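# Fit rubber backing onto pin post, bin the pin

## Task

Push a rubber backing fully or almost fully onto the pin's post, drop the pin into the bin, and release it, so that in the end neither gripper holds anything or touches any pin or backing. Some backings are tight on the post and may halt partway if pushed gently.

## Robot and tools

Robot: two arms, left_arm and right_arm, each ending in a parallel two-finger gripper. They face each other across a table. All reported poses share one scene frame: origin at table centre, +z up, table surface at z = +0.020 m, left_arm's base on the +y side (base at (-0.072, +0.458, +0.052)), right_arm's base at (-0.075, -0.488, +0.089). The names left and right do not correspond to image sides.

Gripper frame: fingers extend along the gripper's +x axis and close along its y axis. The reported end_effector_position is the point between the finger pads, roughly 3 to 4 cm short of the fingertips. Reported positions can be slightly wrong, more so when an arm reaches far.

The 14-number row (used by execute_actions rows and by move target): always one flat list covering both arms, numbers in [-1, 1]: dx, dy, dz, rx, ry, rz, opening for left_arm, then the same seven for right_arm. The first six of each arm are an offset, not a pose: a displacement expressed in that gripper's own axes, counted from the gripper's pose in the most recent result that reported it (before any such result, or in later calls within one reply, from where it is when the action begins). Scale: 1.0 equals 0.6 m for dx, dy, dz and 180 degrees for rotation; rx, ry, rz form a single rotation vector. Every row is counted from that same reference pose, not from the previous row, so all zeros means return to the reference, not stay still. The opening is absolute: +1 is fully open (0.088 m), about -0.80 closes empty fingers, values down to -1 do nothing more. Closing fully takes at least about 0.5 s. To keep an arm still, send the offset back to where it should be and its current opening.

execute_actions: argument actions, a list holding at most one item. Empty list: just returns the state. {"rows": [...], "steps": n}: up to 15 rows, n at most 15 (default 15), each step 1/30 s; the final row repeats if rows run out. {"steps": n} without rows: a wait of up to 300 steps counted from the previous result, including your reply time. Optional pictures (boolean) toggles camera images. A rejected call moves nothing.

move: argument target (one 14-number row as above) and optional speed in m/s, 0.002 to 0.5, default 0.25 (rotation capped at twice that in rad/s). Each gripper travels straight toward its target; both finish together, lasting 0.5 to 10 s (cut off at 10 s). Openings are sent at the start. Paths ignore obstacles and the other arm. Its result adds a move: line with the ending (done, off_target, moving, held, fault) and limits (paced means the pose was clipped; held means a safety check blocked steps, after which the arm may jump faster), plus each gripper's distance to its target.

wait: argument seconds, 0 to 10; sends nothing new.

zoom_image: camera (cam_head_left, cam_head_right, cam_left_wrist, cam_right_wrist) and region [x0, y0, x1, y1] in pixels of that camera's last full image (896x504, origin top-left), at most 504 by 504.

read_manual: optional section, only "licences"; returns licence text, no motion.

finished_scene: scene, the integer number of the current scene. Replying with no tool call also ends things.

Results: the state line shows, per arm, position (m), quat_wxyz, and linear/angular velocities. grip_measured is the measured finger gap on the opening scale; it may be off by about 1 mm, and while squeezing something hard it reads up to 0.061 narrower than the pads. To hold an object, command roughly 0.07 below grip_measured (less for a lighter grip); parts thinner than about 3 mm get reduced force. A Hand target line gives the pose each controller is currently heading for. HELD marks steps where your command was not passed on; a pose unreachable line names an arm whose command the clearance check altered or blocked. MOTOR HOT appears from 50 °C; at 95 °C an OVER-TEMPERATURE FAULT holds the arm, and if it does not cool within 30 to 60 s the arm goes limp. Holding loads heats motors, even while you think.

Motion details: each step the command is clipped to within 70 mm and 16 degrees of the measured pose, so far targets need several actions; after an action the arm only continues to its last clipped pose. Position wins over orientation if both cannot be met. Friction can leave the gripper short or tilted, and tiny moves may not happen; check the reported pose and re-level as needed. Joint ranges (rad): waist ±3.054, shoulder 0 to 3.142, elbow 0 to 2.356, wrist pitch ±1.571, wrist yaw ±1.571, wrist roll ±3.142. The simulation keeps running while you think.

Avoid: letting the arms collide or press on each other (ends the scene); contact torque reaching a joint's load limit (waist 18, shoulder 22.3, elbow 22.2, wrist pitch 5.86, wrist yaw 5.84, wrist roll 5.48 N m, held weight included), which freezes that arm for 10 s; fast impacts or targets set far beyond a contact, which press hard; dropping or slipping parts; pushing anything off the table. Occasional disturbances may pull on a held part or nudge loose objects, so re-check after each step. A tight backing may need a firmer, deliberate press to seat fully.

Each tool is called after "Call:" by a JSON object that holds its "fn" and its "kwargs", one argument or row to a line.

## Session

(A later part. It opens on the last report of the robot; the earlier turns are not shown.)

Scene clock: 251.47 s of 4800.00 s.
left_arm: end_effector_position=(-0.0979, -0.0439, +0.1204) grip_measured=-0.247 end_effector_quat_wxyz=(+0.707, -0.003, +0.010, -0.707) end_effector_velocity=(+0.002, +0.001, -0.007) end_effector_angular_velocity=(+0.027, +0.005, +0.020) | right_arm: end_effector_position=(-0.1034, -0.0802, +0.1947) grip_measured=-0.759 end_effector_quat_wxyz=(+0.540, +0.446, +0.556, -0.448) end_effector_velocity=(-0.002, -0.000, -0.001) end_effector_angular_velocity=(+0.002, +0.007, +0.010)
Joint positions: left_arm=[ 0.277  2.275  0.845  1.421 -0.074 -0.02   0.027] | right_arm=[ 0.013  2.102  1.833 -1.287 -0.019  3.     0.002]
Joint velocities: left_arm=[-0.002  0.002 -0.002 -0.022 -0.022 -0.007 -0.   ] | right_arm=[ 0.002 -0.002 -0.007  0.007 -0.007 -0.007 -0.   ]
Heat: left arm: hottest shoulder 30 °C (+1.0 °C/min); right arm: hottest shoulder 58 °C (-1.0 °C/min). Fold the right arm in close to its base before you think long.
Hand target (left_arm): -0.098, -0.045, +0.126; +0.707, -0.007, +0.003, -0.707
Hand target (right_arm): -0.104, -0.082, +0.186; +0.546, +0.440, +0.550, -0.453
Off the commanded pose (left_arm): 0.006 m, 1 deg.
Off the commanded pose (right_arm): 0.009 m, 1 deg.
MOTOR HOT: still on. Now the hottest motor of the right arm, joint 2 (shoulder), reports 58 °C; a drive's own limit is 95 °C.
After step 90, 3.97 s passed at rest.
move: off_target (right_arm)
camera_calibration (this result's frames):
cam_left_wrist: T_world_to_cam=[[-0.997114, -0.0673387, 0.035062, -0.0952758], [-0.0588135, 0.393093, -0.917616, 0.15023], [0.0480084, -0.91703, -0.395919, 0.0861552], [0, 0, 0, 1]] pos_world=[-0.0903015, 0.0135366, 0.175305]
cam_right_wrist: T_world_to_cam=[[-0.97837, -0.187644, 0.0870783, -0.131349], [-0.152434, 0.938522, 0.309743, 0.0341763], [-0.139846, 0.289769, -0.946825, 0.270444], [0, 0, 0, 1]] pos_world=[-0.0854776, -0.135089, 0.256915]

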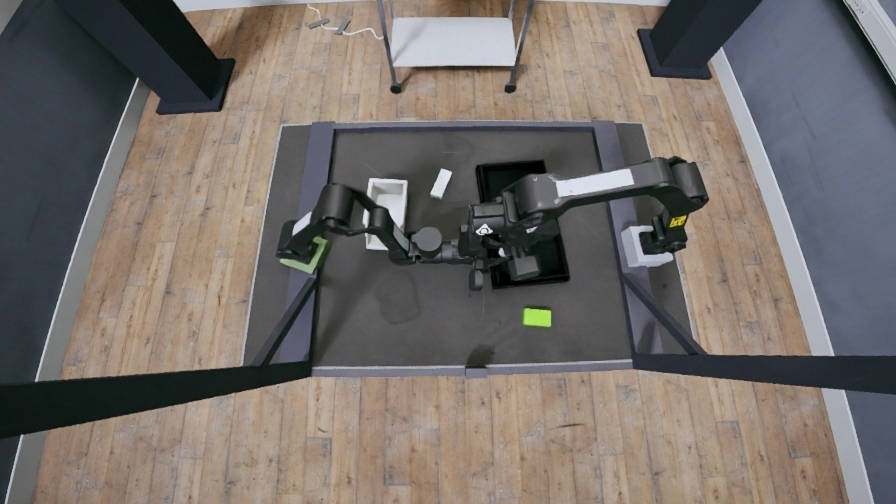

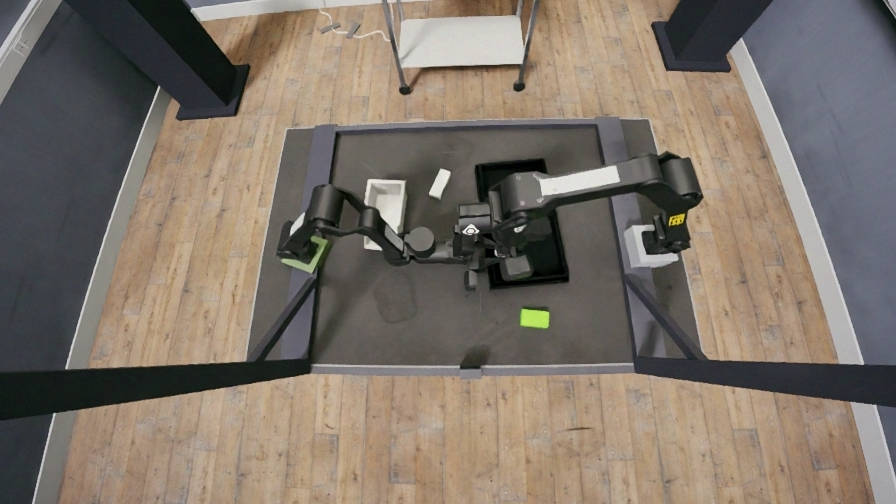

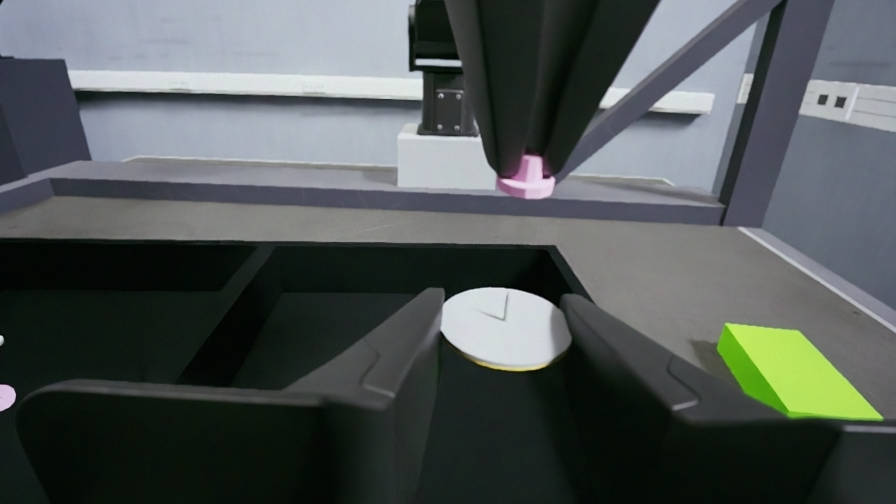

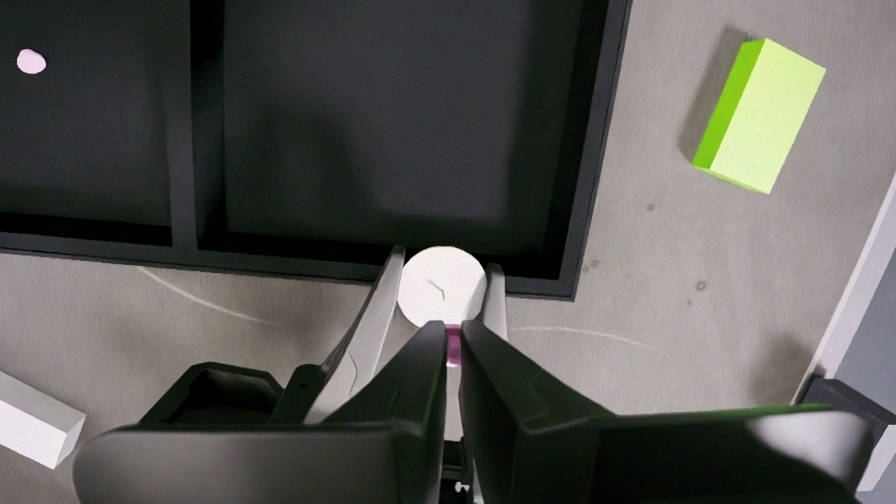

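Call:
{"fn": "move", "kwargs": {
  "target": [0,0,0,0,0,0,-0.36,0.046,0,0.003,0,-0.006,0,-0.9],
  "speed": 0.06
}}

Call:
{"fn": "zoom_image", "kwargs": {
  "camera": "cam_left_wrist",
  "region": [440,220,580,350]
}}

Call:
{"fn": "zoom_image", "kwargs": {
  "camera": "cam_right_wrist",
  "region": [390,260,520,380]
}}

Scene clock: 258.13 s of 4800.00 s.
left_arm: end_effector_position=(-0.0979, -0.0439, +0.1206) grip_measured=-0.247 end_effector_quat_wxyz=(+0.707, -0.004, +0.010, -0.707) end_effector_velocity=(+0.002, -0.001, +0.004) end_effector_angular_velocity=(-0.012, -0.006, +0.010) | right_arm: end_effector_position=(-0.1034, -0.0793, +0.1762) grip_measured=-0.759 end_effector_quat_wxyz=(+0.538, +0.447, +0.557, -0.447) end_effector_velocity=(+0.002, +0.003, +0.001) end_effector_angular_velocity=(+0.023, -0.006, +0.005)
Joint positions: left_arm=[ 0.277  2.275  0.845  1.422 -0.074 -0.02   0.027] | right_arm=[ 0.013  2.107  1.766 -1.211 -0.019  3.001  0.002]
Joint velocities: left_arm=[ 0.002 -0.002  0.002  0.007 -0.007  0.007 -0.   ] | right_arm=[-0.002 -0.007 -0.007  0.022  0.007 -0.007 -0.   ]
Heat: left arm: hottest shoulder 31 °C (+2.0 °C/min); right arm: hottest shoulder 56 °C (-5.1 °C/min). Fold the right arm in close to its base before you think long.
Hand target (left_arm): -0.098, -0.044, +0.120; +0.707, -0.003, +0.010, -0.707
Hand target (right_arm): -0.104, -0.082, +0.167; +0.545, +0.441, +0.551, -0.452
Off the commanded pose (left_arm): 0.000 m, 0 deg.
Off the commanded pose (right_arm): 0.009 m, 1 deg.
MOTOR HOT: still on. Now the hottest motor of the right arm, joint 2 (shoulder), reports 56 °C; a drive's own limit is 95 °C.
After step 90, 2.83 s passed at rest.
move: off_target (right_arm)
camera_calibration (this result's frames):
cam_left_wrist: T_world_to_cam=[[-0.997112, -0.067312, 0.0351696, -0.0952935], [-0.0588654, 0.392395, -0.917911, 0.150383], [0.0479861, -0.917331, -0.395224, 0.0861204], [0, 0, 0, 1]] pos_world=[-0.0902985, 0.0135769, 0.175427]
cam_right_wrist: T_world_to_cam=[[-0.978414, -0.1877, 0.0864541, -0.129519], [-0.151979, 0.937038, 0.314425, 0.0380888], [-0.140028, 0.294498, -0.945337, 0.25278], [0, 0, 0, 1]] pos_world=[-0.0855382, -0.134445, 0.238184]

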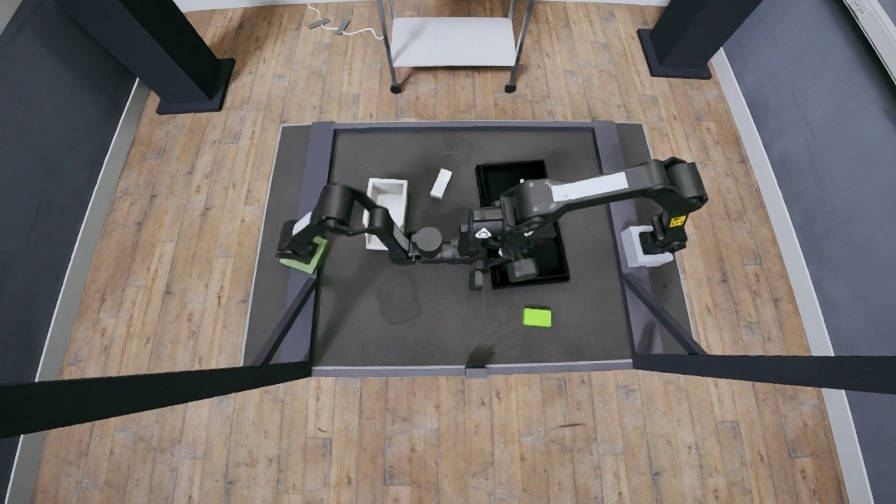

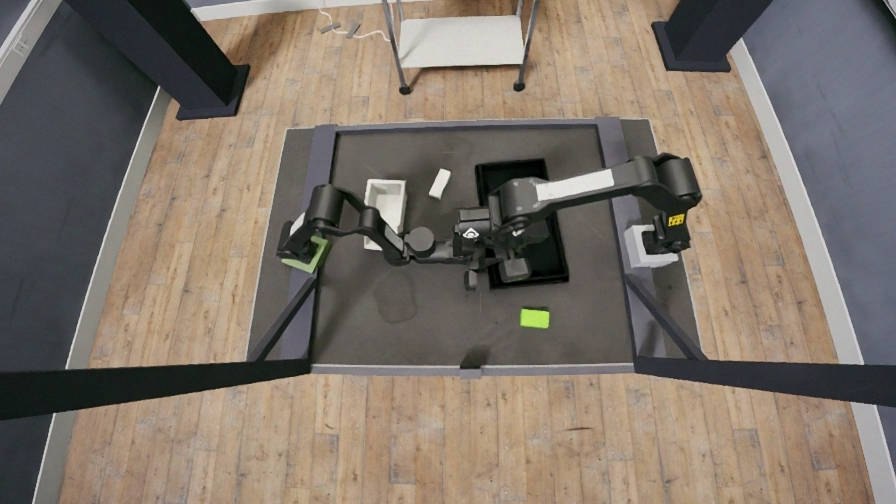

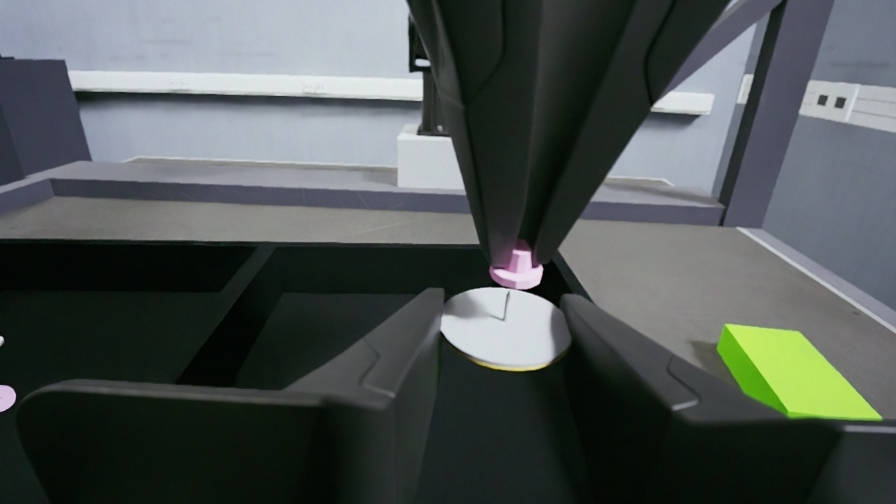

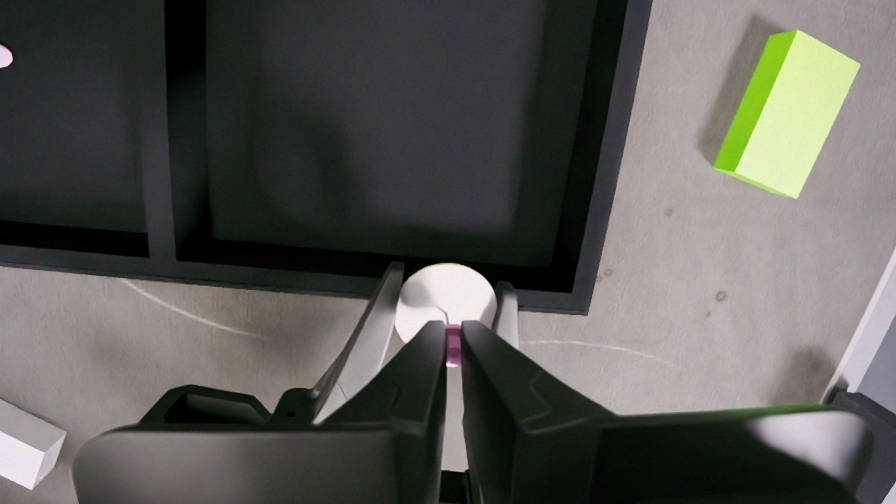

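Region (440, 220, 580, 350) of cam_left_wrist's 896x504 image, scaled by 3.600, with more detail than that image has; it fills the top 468 rows of this view, and the rest is white.

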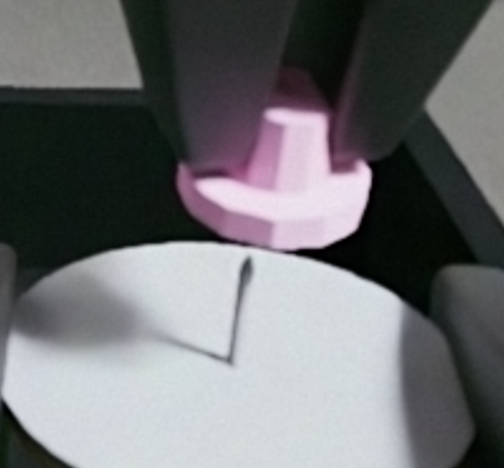

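Region (390, 260, 520, 380) of cam_right_wrist's 896x504 image, scaled by 3.877, with more detail than that image has; it fills the top 465 rows of this view, and the rest is white.

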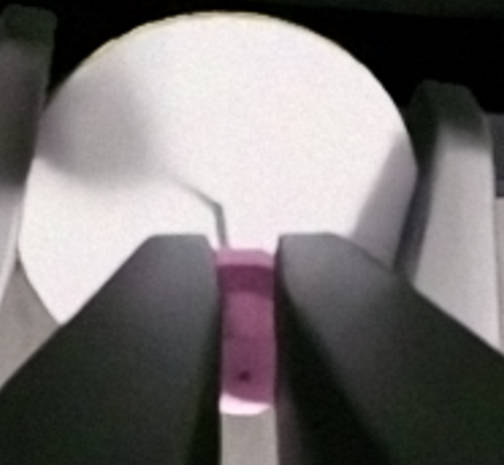

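Call:
{"fn": "move", "kwargs": {
  "target": [0,0,0,0,0,0,-0.36,0.016,0.002,0.009,0,-0.006,0,-0.9],
  "speed": 0.03
}}

Call:
{"fn": "zoom_image", "kwargs": {
  "camera": "cam_left_wrist",
  "region": [440,220,580,350]
}}

Call:
{"fn": "zoom_image", "kwargs": {
  "camera": "cam_right_wrist",
  "region": [390,260,520,380]
}}

Scene clock: 267.87 s of 4800.00 s.
left_arm: end_effector_position=(-0.0979, -0.0439, +0.1206) grip_measured=-0.247 end_effector_quat_wxyz=(+0.707, -0.004, +0.010, -0.707) end_effector_velocity=(-0.000, +0.001, -0.004) end_effector_angular_velocity=(+0.012, +0.006, +0.005) | right_arm: end_effector_position=(-0.1033, -0.0813, +0.1703) grip_measured=-0.759 end_effector_quat_wxyz=(+0.540, +0.445, +0.556, -0.448) end_effector_velocity=(+0.002, -0.007, -0.003) end_effector_angular_velocity=(-0.032, +0.005, +0.000)
Joint positions: left_arm=[ 0.277  2.275  0.845  1.422 -0.074 -0.02   0.027] | right_arm=[ 0.013  2.107  1.743 -1.194 -0.019  3.     0.002]
Joint velocities: left_arm=[-0.002  0.002 -0.002 -0.007 -0.007 -0.007 -0.   ] | right_arm=[-0.007  0.002 -0.007 -0.022 -0.007 -0.007 -0.   ]
Heat: left arm: hottest shoulder 32 °C (+3.0 °C/min); right arm: hottest shoulder 53 °C (-9.0 °C/min). Fold the right arm in close to its base before you think long.
Hand target (left_arm): -0.098, -0.044, +0.121; +0.707, -0.004, +0.010, -0.707
Hand target (right_arm): -0.101, -0.084, +0.167; +0.544, +0.443, +0.552, -0.451
Off the commanded pose (left_arm): 0.000 m, 0 deg.
Off the commanded pose (right_arm): 0.005 m, 1 deg.
MOTOR HOT: still on. Now the hottest motor of the right arm, joint 2 (shoulder), reports 53 °C; a drive's own limit is 95 °C.
After step 90, 6.03 s passed at rest.
move: done
camera_calibration (this result's frames):
cam_left_wrist: T_world_to_cam=[[-0.997112, -0.067312, 0.0351696, -0.0952935], [-0.0588654, 0.392395, -0.917911, 0.150383], [0.0479861, -0.917331, -0.395224, 0.0861204], [0, 0, 0, 1]] pos_world=[-0.0902985, 0.0135769, 0.175427]
cam_right_wrist: T_world_to_cam=[[-0.978235, -0.188259, 0.0872613, -0.129434], [-0.153181, 0.938871, 0.308312, 0.0429935], [-0.13997, 0.288235, -0.947275, 0.247612], [0, 0, 0, 1]] pos_world=[-0.0853732, -0.136103, 0.232596]

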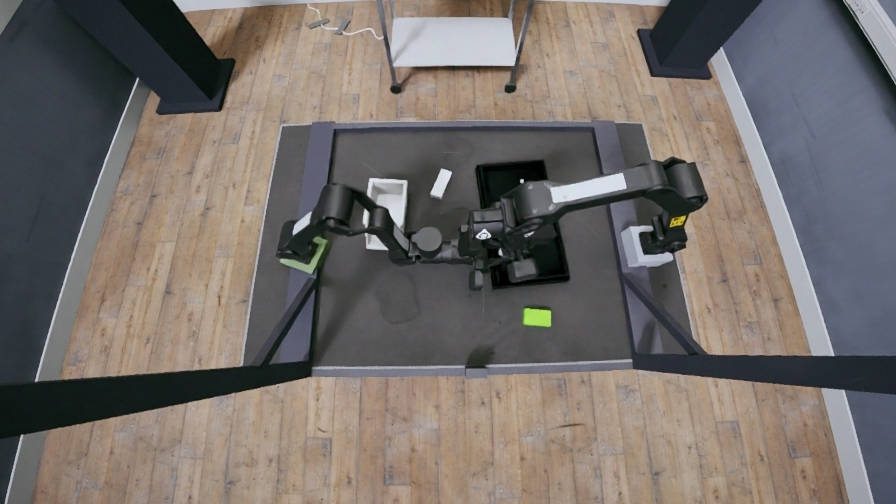

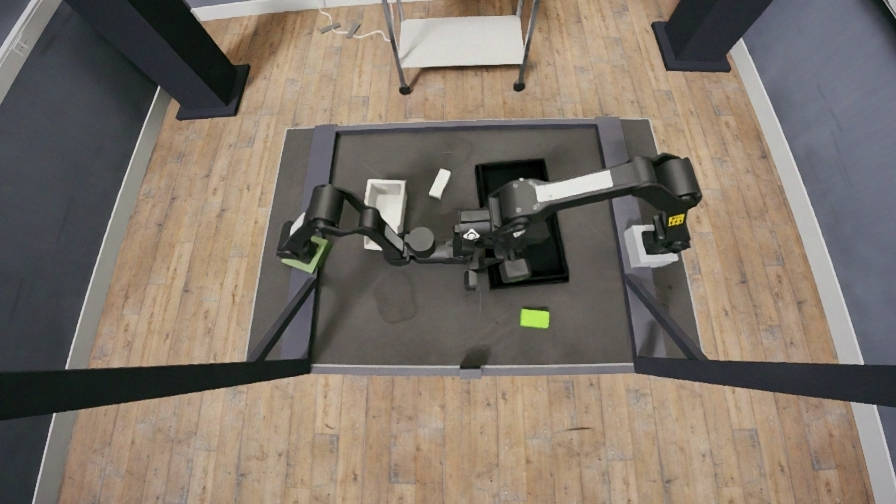

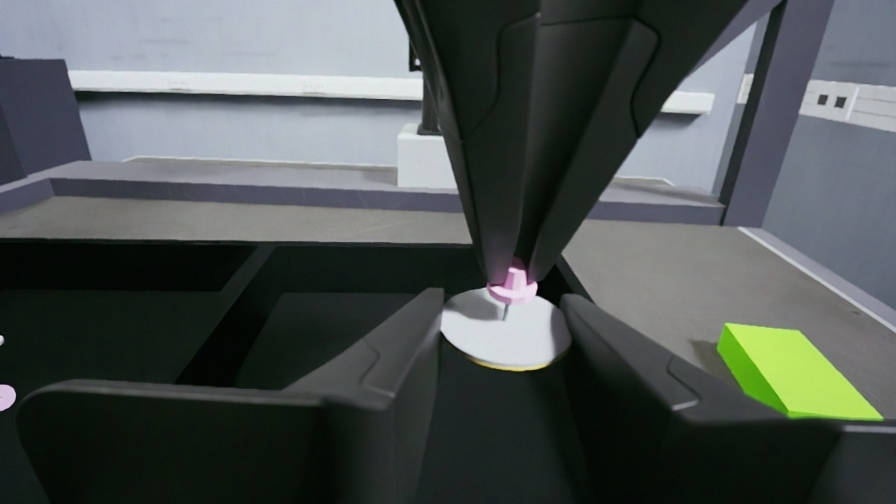

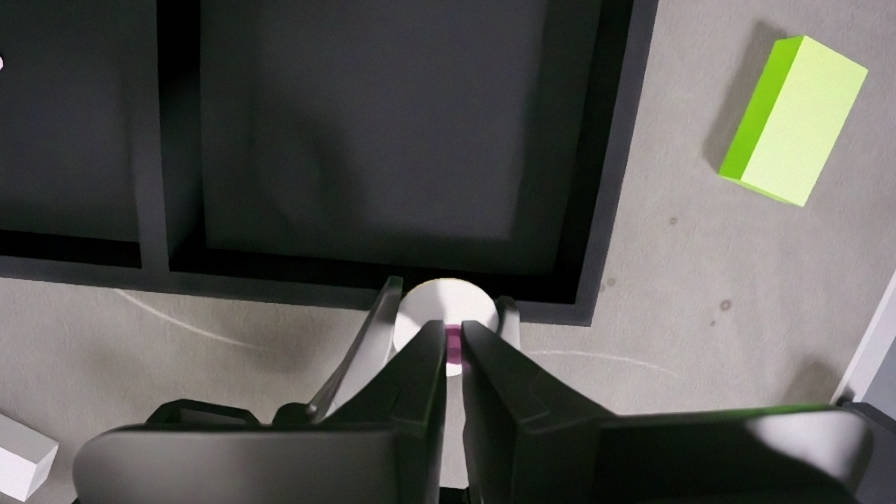

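Region (440, 220, 580, 350) of cam_left_wrist's 896x504 image, scaled by 3.600, with more detail than that image has; it fills the top 468 rows of this view, and the rest is white.

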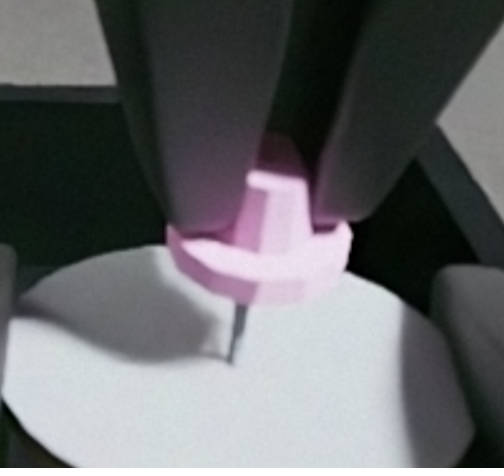

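Region (390, 260, 520, 380) of cam_right_wrist's 896x504 image, scaled by 3.877, with more detail than that image has; it fills the top 465 rows of this view, and the rest is white.

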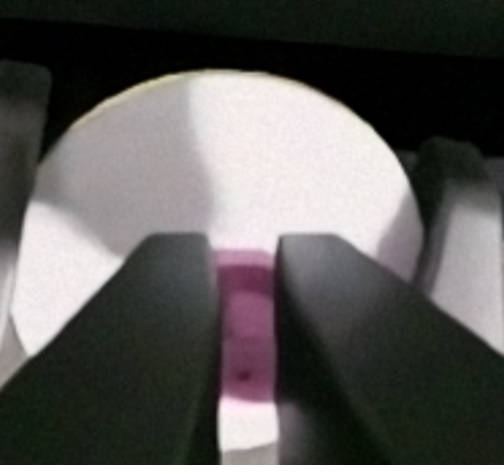

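Call:
{"fn": "execute_actions", "kwargs": {
  "actions": [
    {"rows":[[0,0,0,0,0,0,-0.36,0,0.0055,0.002,0,0,0,-0.9]],"steps":12}
  ]
}}

Call:
{"fn": "zoom_image", "kwargs": {
  "camera": "cam_left_wrist",
  "region": [440,220,580,350]
}}

Scene clock: 272.17 s of 4800.00 s.
left_arm: end_effector_position=(-0.0974, -0.0440, +0.1206) grip_measured=-0.247 end_effector_quat_wxyz=(+0.707, -0.004, +0.010, -0.707) end_effector_velocity=(+0.005, +0.000, -0.004) end_effector_angular_velocity=(+0.022, +0.006, +0.024) | right_arm: end_effector_position=(-0.1021, -0.0812, +0.1701) grip_measured=-0.759 end_effector_quat_wxyz=(+0.541, +0.445, +0.557, -0.447) end_effector_velocity=(-0.002, -0.002, +0.000) end_effector_angular_velocity=(-0.008, +0.021, +0.005)
Joint positions: left_arm=[ 0.278  2.275  0.845  1.422 -0.074 -0.02   0.027] | right_arm=[ 0.01   2.107  1.742 -1.193 -0.019  2.994  0.002]
Joint velocities: left_arm=[ 0.002 -0.002 -0.002 -0.022 -0.022 -0.007 -0.   ] | right_arm=[-0.002 -0.002 -0.002 -0.007 -0.022 -0.007  0.   ]
Heat: left arm: hottest shoulder 33 °C (+5.1 °C/min); right arm: hottest shoulder 53 °C (-8.1 °C/min). Fold the right arm in close to its base before you think long.
Hand target (left_arm): -0.098, -0.044, +0.121; +0.707, -0.004, +0.010, -0.707
Hand target (right_arm): -0.100, -0.082, +0.170; +0.540, +0.445, +0.556, -0.448
Off the commanded pose (left_arm): 0.000 m, 0 deg.
Off the commanded pose (right_arm): 0.002 m, 0 deg.
MOTOR HOT: still on. Now the hottest motor of the right arm, joint 2 (shoulder), reports 53 °C; a drive's own limit is 95 °C.
Steps of this call (steps 1 to 90: nothing new was sent; then 0.90 s passed at rest; steps 91 to 102: all 12 steps of this action). Readings (end_effector_position):
91: left_arm (-0.0979, -0.0439, +0.1206) | right_arm (-0.1031, -0.0813, +0.1701)
92: left_arm (-0.0979, -0.0439, +0.1206) | right_arm (-0.1030, -0.0813, +0.1701)
94: left_arm (-0.0978, -0.0439, +0.1206) | right_arm (-0.1024, -0.0812, +0.1701)
98: left_arm (-0.0974, -0.0440, +0.1206) | right_arm (-0.1021, -0.0812, +0.1701)
102: the state above
camera_calibration (this result's frames):
cam_left_wrist: T_world_to_cam=[[-0.997034, -0.068453, 0.0351664, -0.0948979], [-0.0593115, 0.392327, -0.917912, 0.150371], [0.0490371, -0.917275, -0.395223, 0.086186], [0, 0, 0, 1]] pos_world=[-0.0899241, 0.0135658, 0.175427]
cam_right_wrist: T_world_to_cam=[[-0.977733, -0.190912, 0.0871267, -0.128321], [-0.155699, 0.938306, 0.308771, 0.042727], [-0.1407, 0.28833, -0.947137, 0.247475], [0, 0, 0, 1]] pos_world=[-0.0839913, -0.135943, 0.23238]

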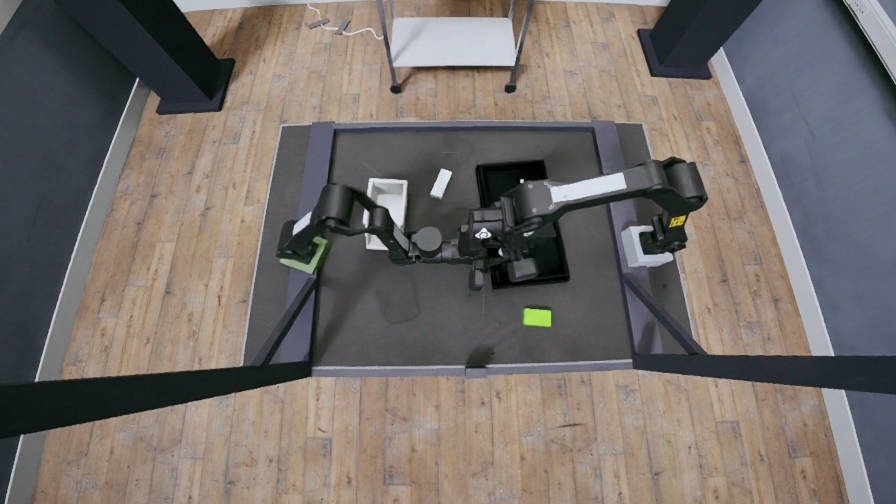

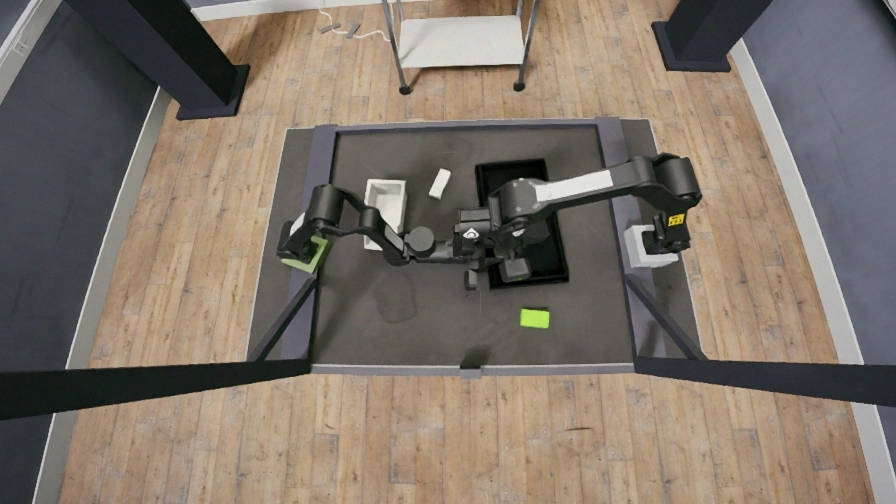

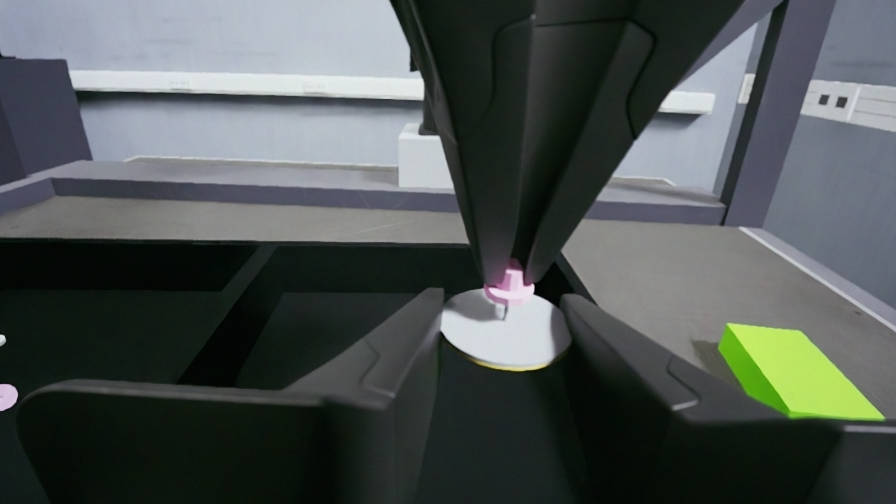

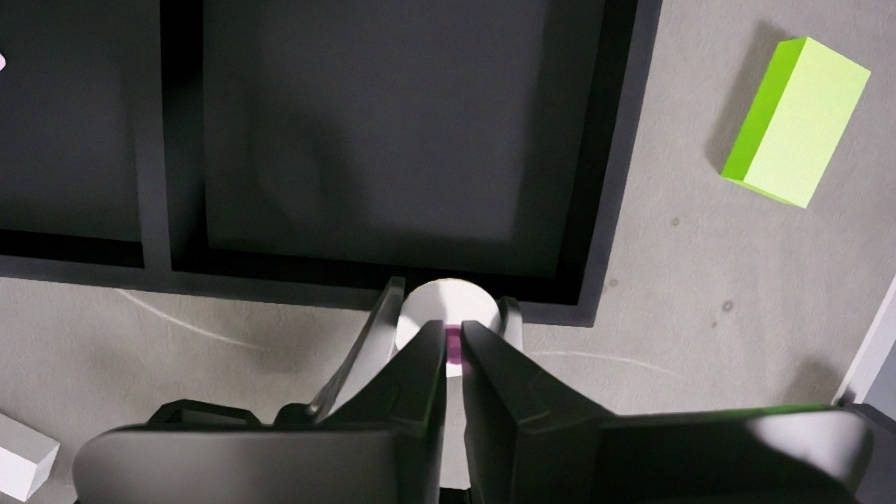

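Region (440, 220, 580, 350) of cam_left_wrist's 896x504 image, scaled by 3.600, with more detail than that image has; it fills the top 468 rows of this view, and the rest is white.

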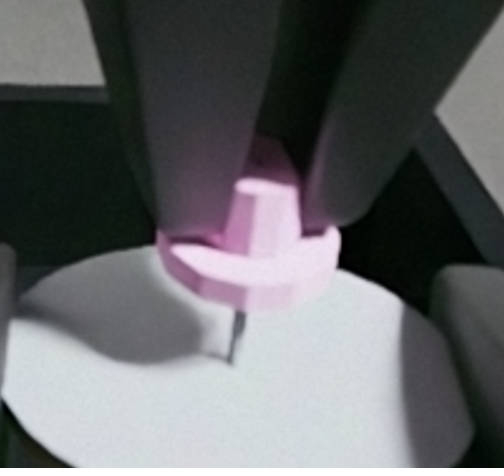

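Tip caught in the hole (left got dragged). Press.

Call:
{"fn": "move", "kwargs": {
  "target": [0,0,0.03,0,-0.015,0,-0.36,0.03,0,0.003,0,-0.004,0,-0.9],
  "speed": 0.03
}}

Call:
{"fn": "zoom_image", "kwargs": {
  "camera": "cam_left_wrist",
  "region": [440,220,580,350]
}}

Scene clock: 276.33 s of 4800.00 s.
left_arm: end_effector_position=(-0.0973, -0.0428, +0.1205) grip_measured=-0.247 end_effector_quat_wxyz=(+0.707, -0.004, +0.009, -0.707) end_effector_velocity=(+0.000, +0.002, -0.008) end_effector_angular_velocity=(+0.032, -0.010, +0.005) | right_arm: end_effector_position=(-0.1021, -0.0793, +0.1624) grip_measured=-0.759 end_effector_quat_wxyz=(+0.538, +0.448, +0.560, -0.443) end_effector_velocity=(-0.000, -0.001, -0.002) end_effector_angular_velocity=(-0.003, +0.007, +0.005)
Joint positions: left_arm=[ 0.278  2.275  0.84   1.428 -0.074 -0.02   0.027] | right_arm=[ 0.01   2.107  1.711 -1.148 -0.019  2.994  0.002]
Joint velocities: left_arm=[-0.002  0.002 -0.007 -0.022 -0.007  0.007 -0.   ] | right_arm=[-0.002 -0.002 -0.012  0.007 -0.007 -0.007 -0.   ]
Heat: left arm: hottest shoulder 33 °C (+4.1 °C/min); right arm: hottest shoulder 53 °C (-6.2 °C/min). Fold the right arm in close to its base before you think long.
Hand target (left_arm): -0.097, -0.044, +0.138; +0.707, -0.020, -0.007, -0.707
Hand target (right_arm): -0.102, -0.083, +0.152; +0.544, +0.442, +0.553, -0.450
Off the commanded pose (left_arm): 0.018 m, 3 deg.
Off the commanded pose (right_arm): 0.011 m, 2 deg.
MOTOR HOT: still on. Now the hottest motor of the right arm, joint 2 (shoulder), reports 53 °C; a drive's own limit is 95 °C.
After step 90, 0.17 s passed at rest.
move: off_target (left_arm, right_arm)
camera_calibration (this result's frames):
cam_left_wrist: T_world_to_cam=[[-0.99703, -0.0683994, 0.0353821, -0.0947527], [-0.0594143, 0.39093, -0.918501, 0.149804], [0.048993, -0.917876, -0.393833, 0.0869941], [0, 0, 0, 1]] pos_world=[-0.0898329, 0.014806, 0.175209]
cam_right_wrist: T_world_to_cam=[[-0.97766, -0.192452, 0.08452, -0.126977], [-0.156032, 0.933911, 0.321659, 0.0408262], [-0.140838, 0.301285, -0.943076, 0.240022], [0, 0, 0, 1]] pos_world=[-0.0839655, -0.13488, 0.223959]

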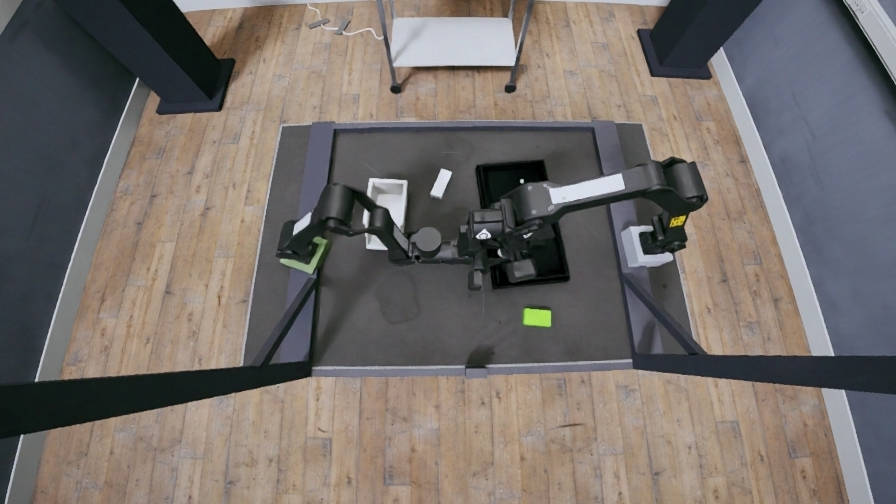

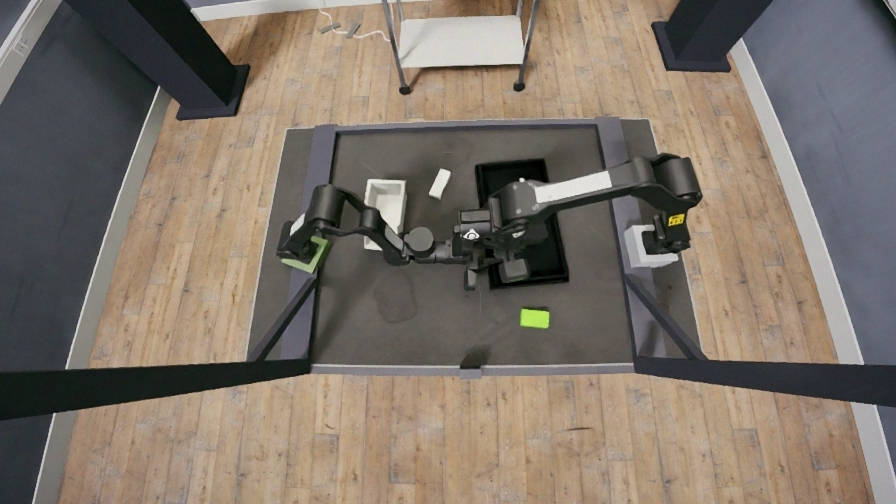

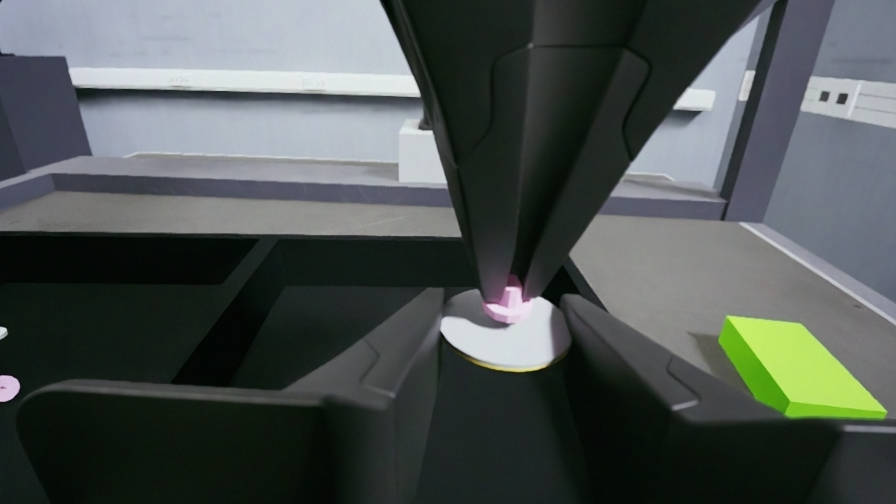

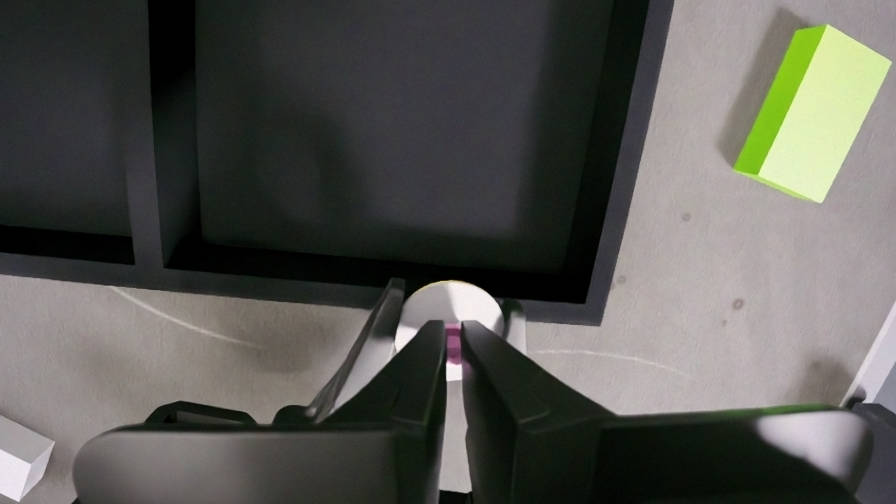

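Region (440, 220, 580, 350) of cam_left_wrist's 896x504 image, scaled by 3.600, with more detail than that image has; it fills the top 468 rows of this view, and the rest is white.

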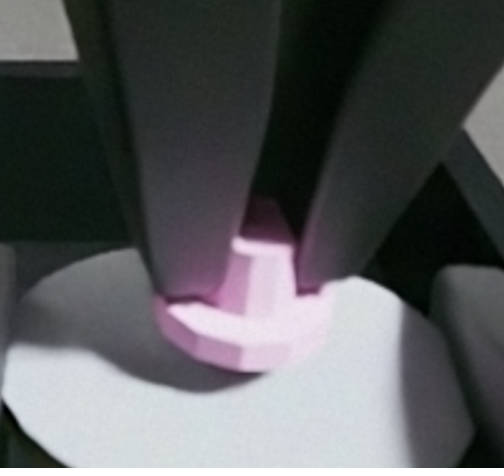

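Call:
{"fn": "move", "kwargs": {
  "target": [0,0,0.055,0,-0.025,0,-0.36,0.035,0,0.008,0,-0.01,0,-0.9],
  "speed": 0.03
}}

Call:
{"fn": "zoom_image", "kwargs": {
  "camera": "cam_left_wrist",
  "region": [440,220,580,350]
}}

Call:
{"fn": "zoom_image", "kwargs": {
  "camera": "cam_right_wrist",
  "region": [390,260,520,380]
}}

Scene clock: 282.43 s of 4800.00 s.
left_arm: end_effector_position=(-0.0971, -0.0398, +0.1216) grip_measured=-0.247 end_effector_quat_wxyz=(+0.707, -0.003, +0.010, -0.707) end_effector_velocity=(+0.000, +0.002, -0.007) end_effector_angular_velocity=(+0.037, +0.005, +0.005) | right_arm: end_effector_position=(-0.1018, -0.0769, +0.1574) grip_measured=-0.759 end_effector_quat_wxyz=(+0.535, +0.453, +0.563, -0.439) end_effector_velocity=(+0.000, -0.002, +0.002) end_effector_angular_velocity=(-0.002, +0.006, +0.020)
Joint positions: left_arm=[ 0.278  2.264  0.826  1.429 -0.074 -0.019  0.027] | right_arm=[ 0.01   2.107  1.69  -1.113 -0.016  2.994  0.002]
Joint velocities: left_arm=[-0.002 -0.007 -0.007 -0.037 -0.007 -0.007  0.   ] | right_arm=[-0.002 -0.007 -0.002 -0.007 -0.007 -0.022 -0.   ]
Heat: left arm: hottest shoulder 35 °C (+6.1 °C/min); right arm: hottest shoulder 52 °C (-6.1 °C/min). Fold the right arm in close to its base before you think long.
Hand target (left_arm): -0.097, -0.043, +0.153; +0.707, -0.032, -0.018, -0.706
Hand target (right_arm): -0.102, -0.084, +0.142; +0.546, +0.441, +0.552, -0.450
Off the commanded pose (left_arm): 0.032 m, 5 deg.
Off the commanded pose (right_arm): 0.017 m, 3 deg.
MOTOR HOT: still on. Now the hottest motor of the right arm, joint 2 (shoulder), reports 52 °C; a drive's own limit is 95 °C.
After step 90, 1.57 s passed at rest.
move: off_target (left_arm, right_arm)
camera_calibration (this result's frames):
cam_left_wrist: T_world_to_cam=[[-0.997051, -0.0684895, 0.0346242, -0.0942755], [-0.0588831, 0.393375, -0.917491, 0.149653], [0.0492182, -0.916824, -0.396248, 0.0905437], [0, 0, 0, 1]] pos_world=[-0.0896418, 0.017686, 0.176447]
cam_right_wrist: T_world_to_cam=[[-0.977825, -0.193597, 0.079866, -0.125206], [-0.156538, 0.928995, 0.335357, 0.0376511], [-0.139119, 0.315419, -0.9387, 0.235171], [0, 0, 0, 1]] pos_world=[-0.0838185, -0.133394, 0.218128]

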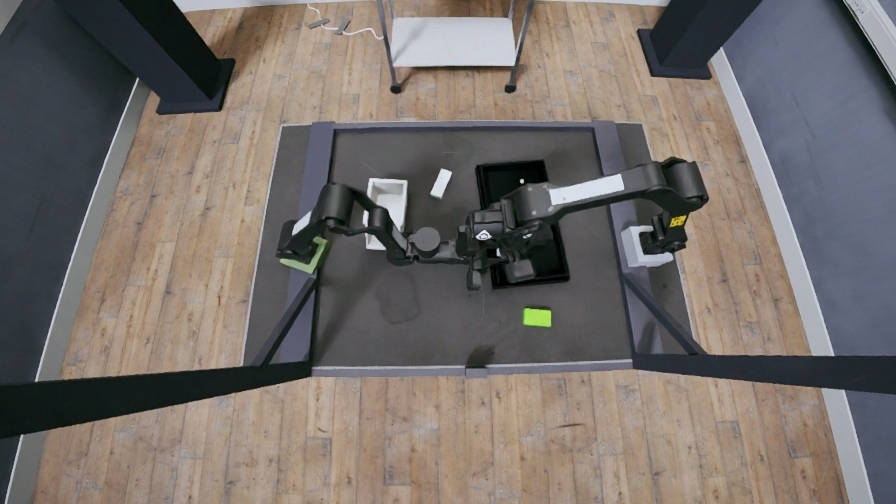

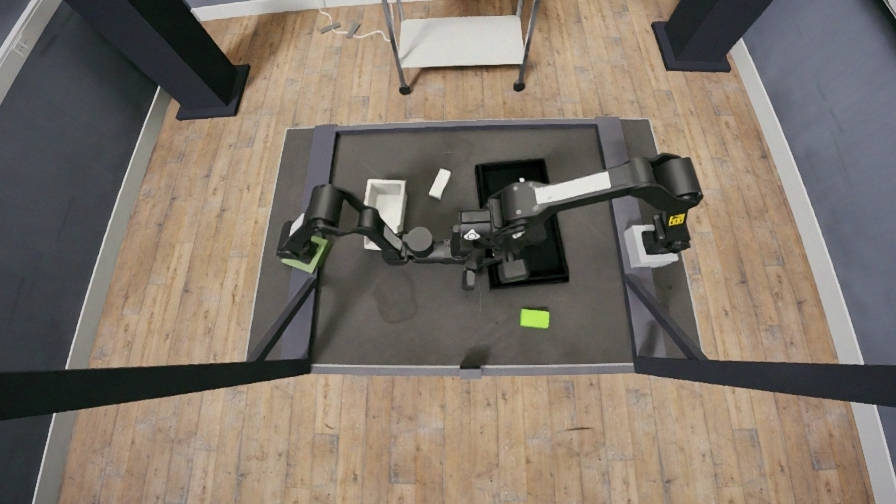

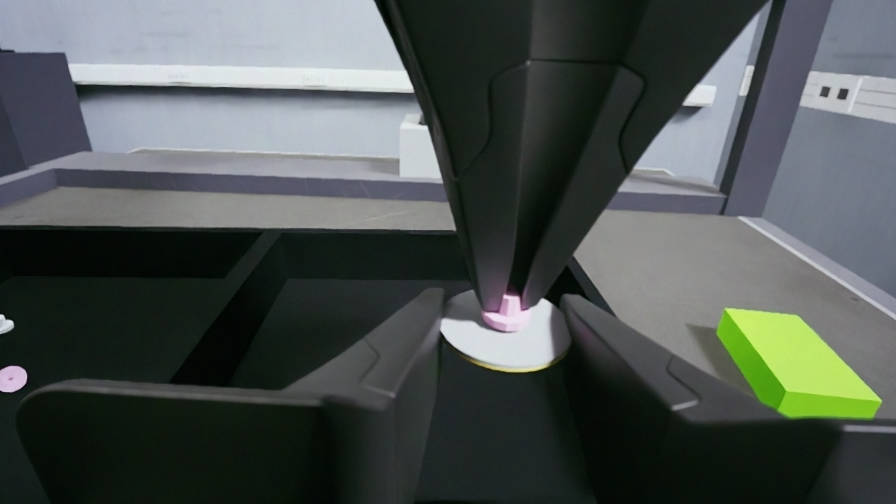

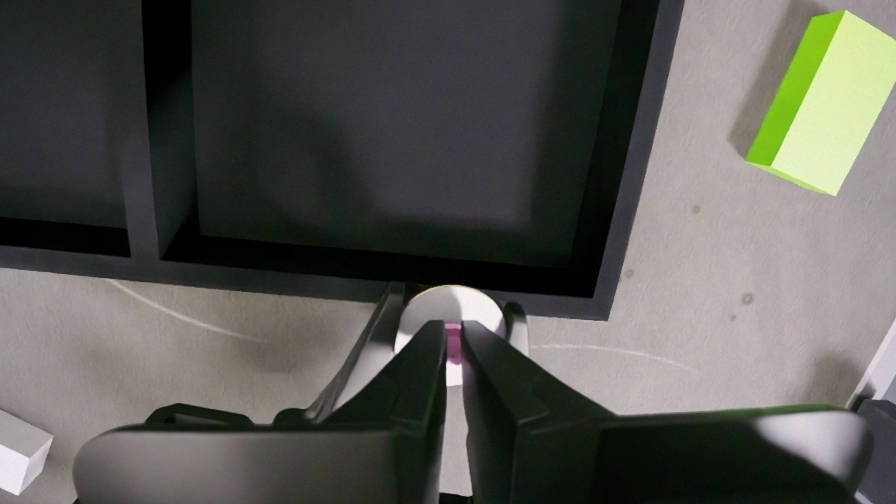

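Region (440, 220, 580, 350) of cam_left_wrist's 896x504 image, scaled by 3.600, with more detail than that image has; it fills the top 468 rows of this view, and the rest is white.

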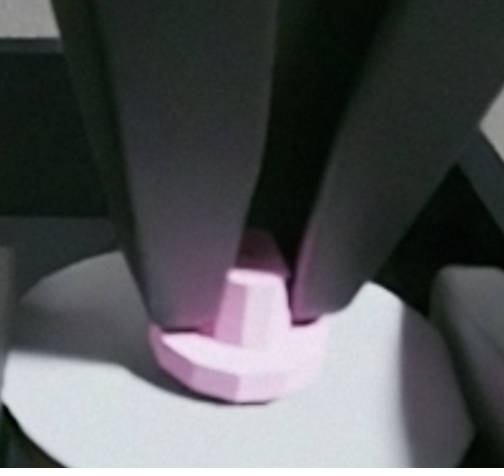

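Region (390, 260, 520, 380) of cam_right_wrist's 896x504 image, scaled by 3.877, with more detail than that image has; it fills the top 465 rows of this view, and the rest is white.

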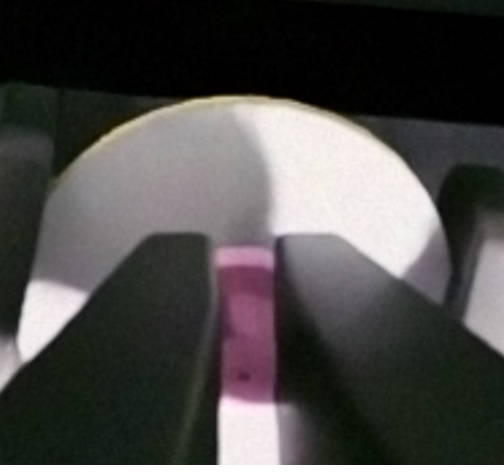

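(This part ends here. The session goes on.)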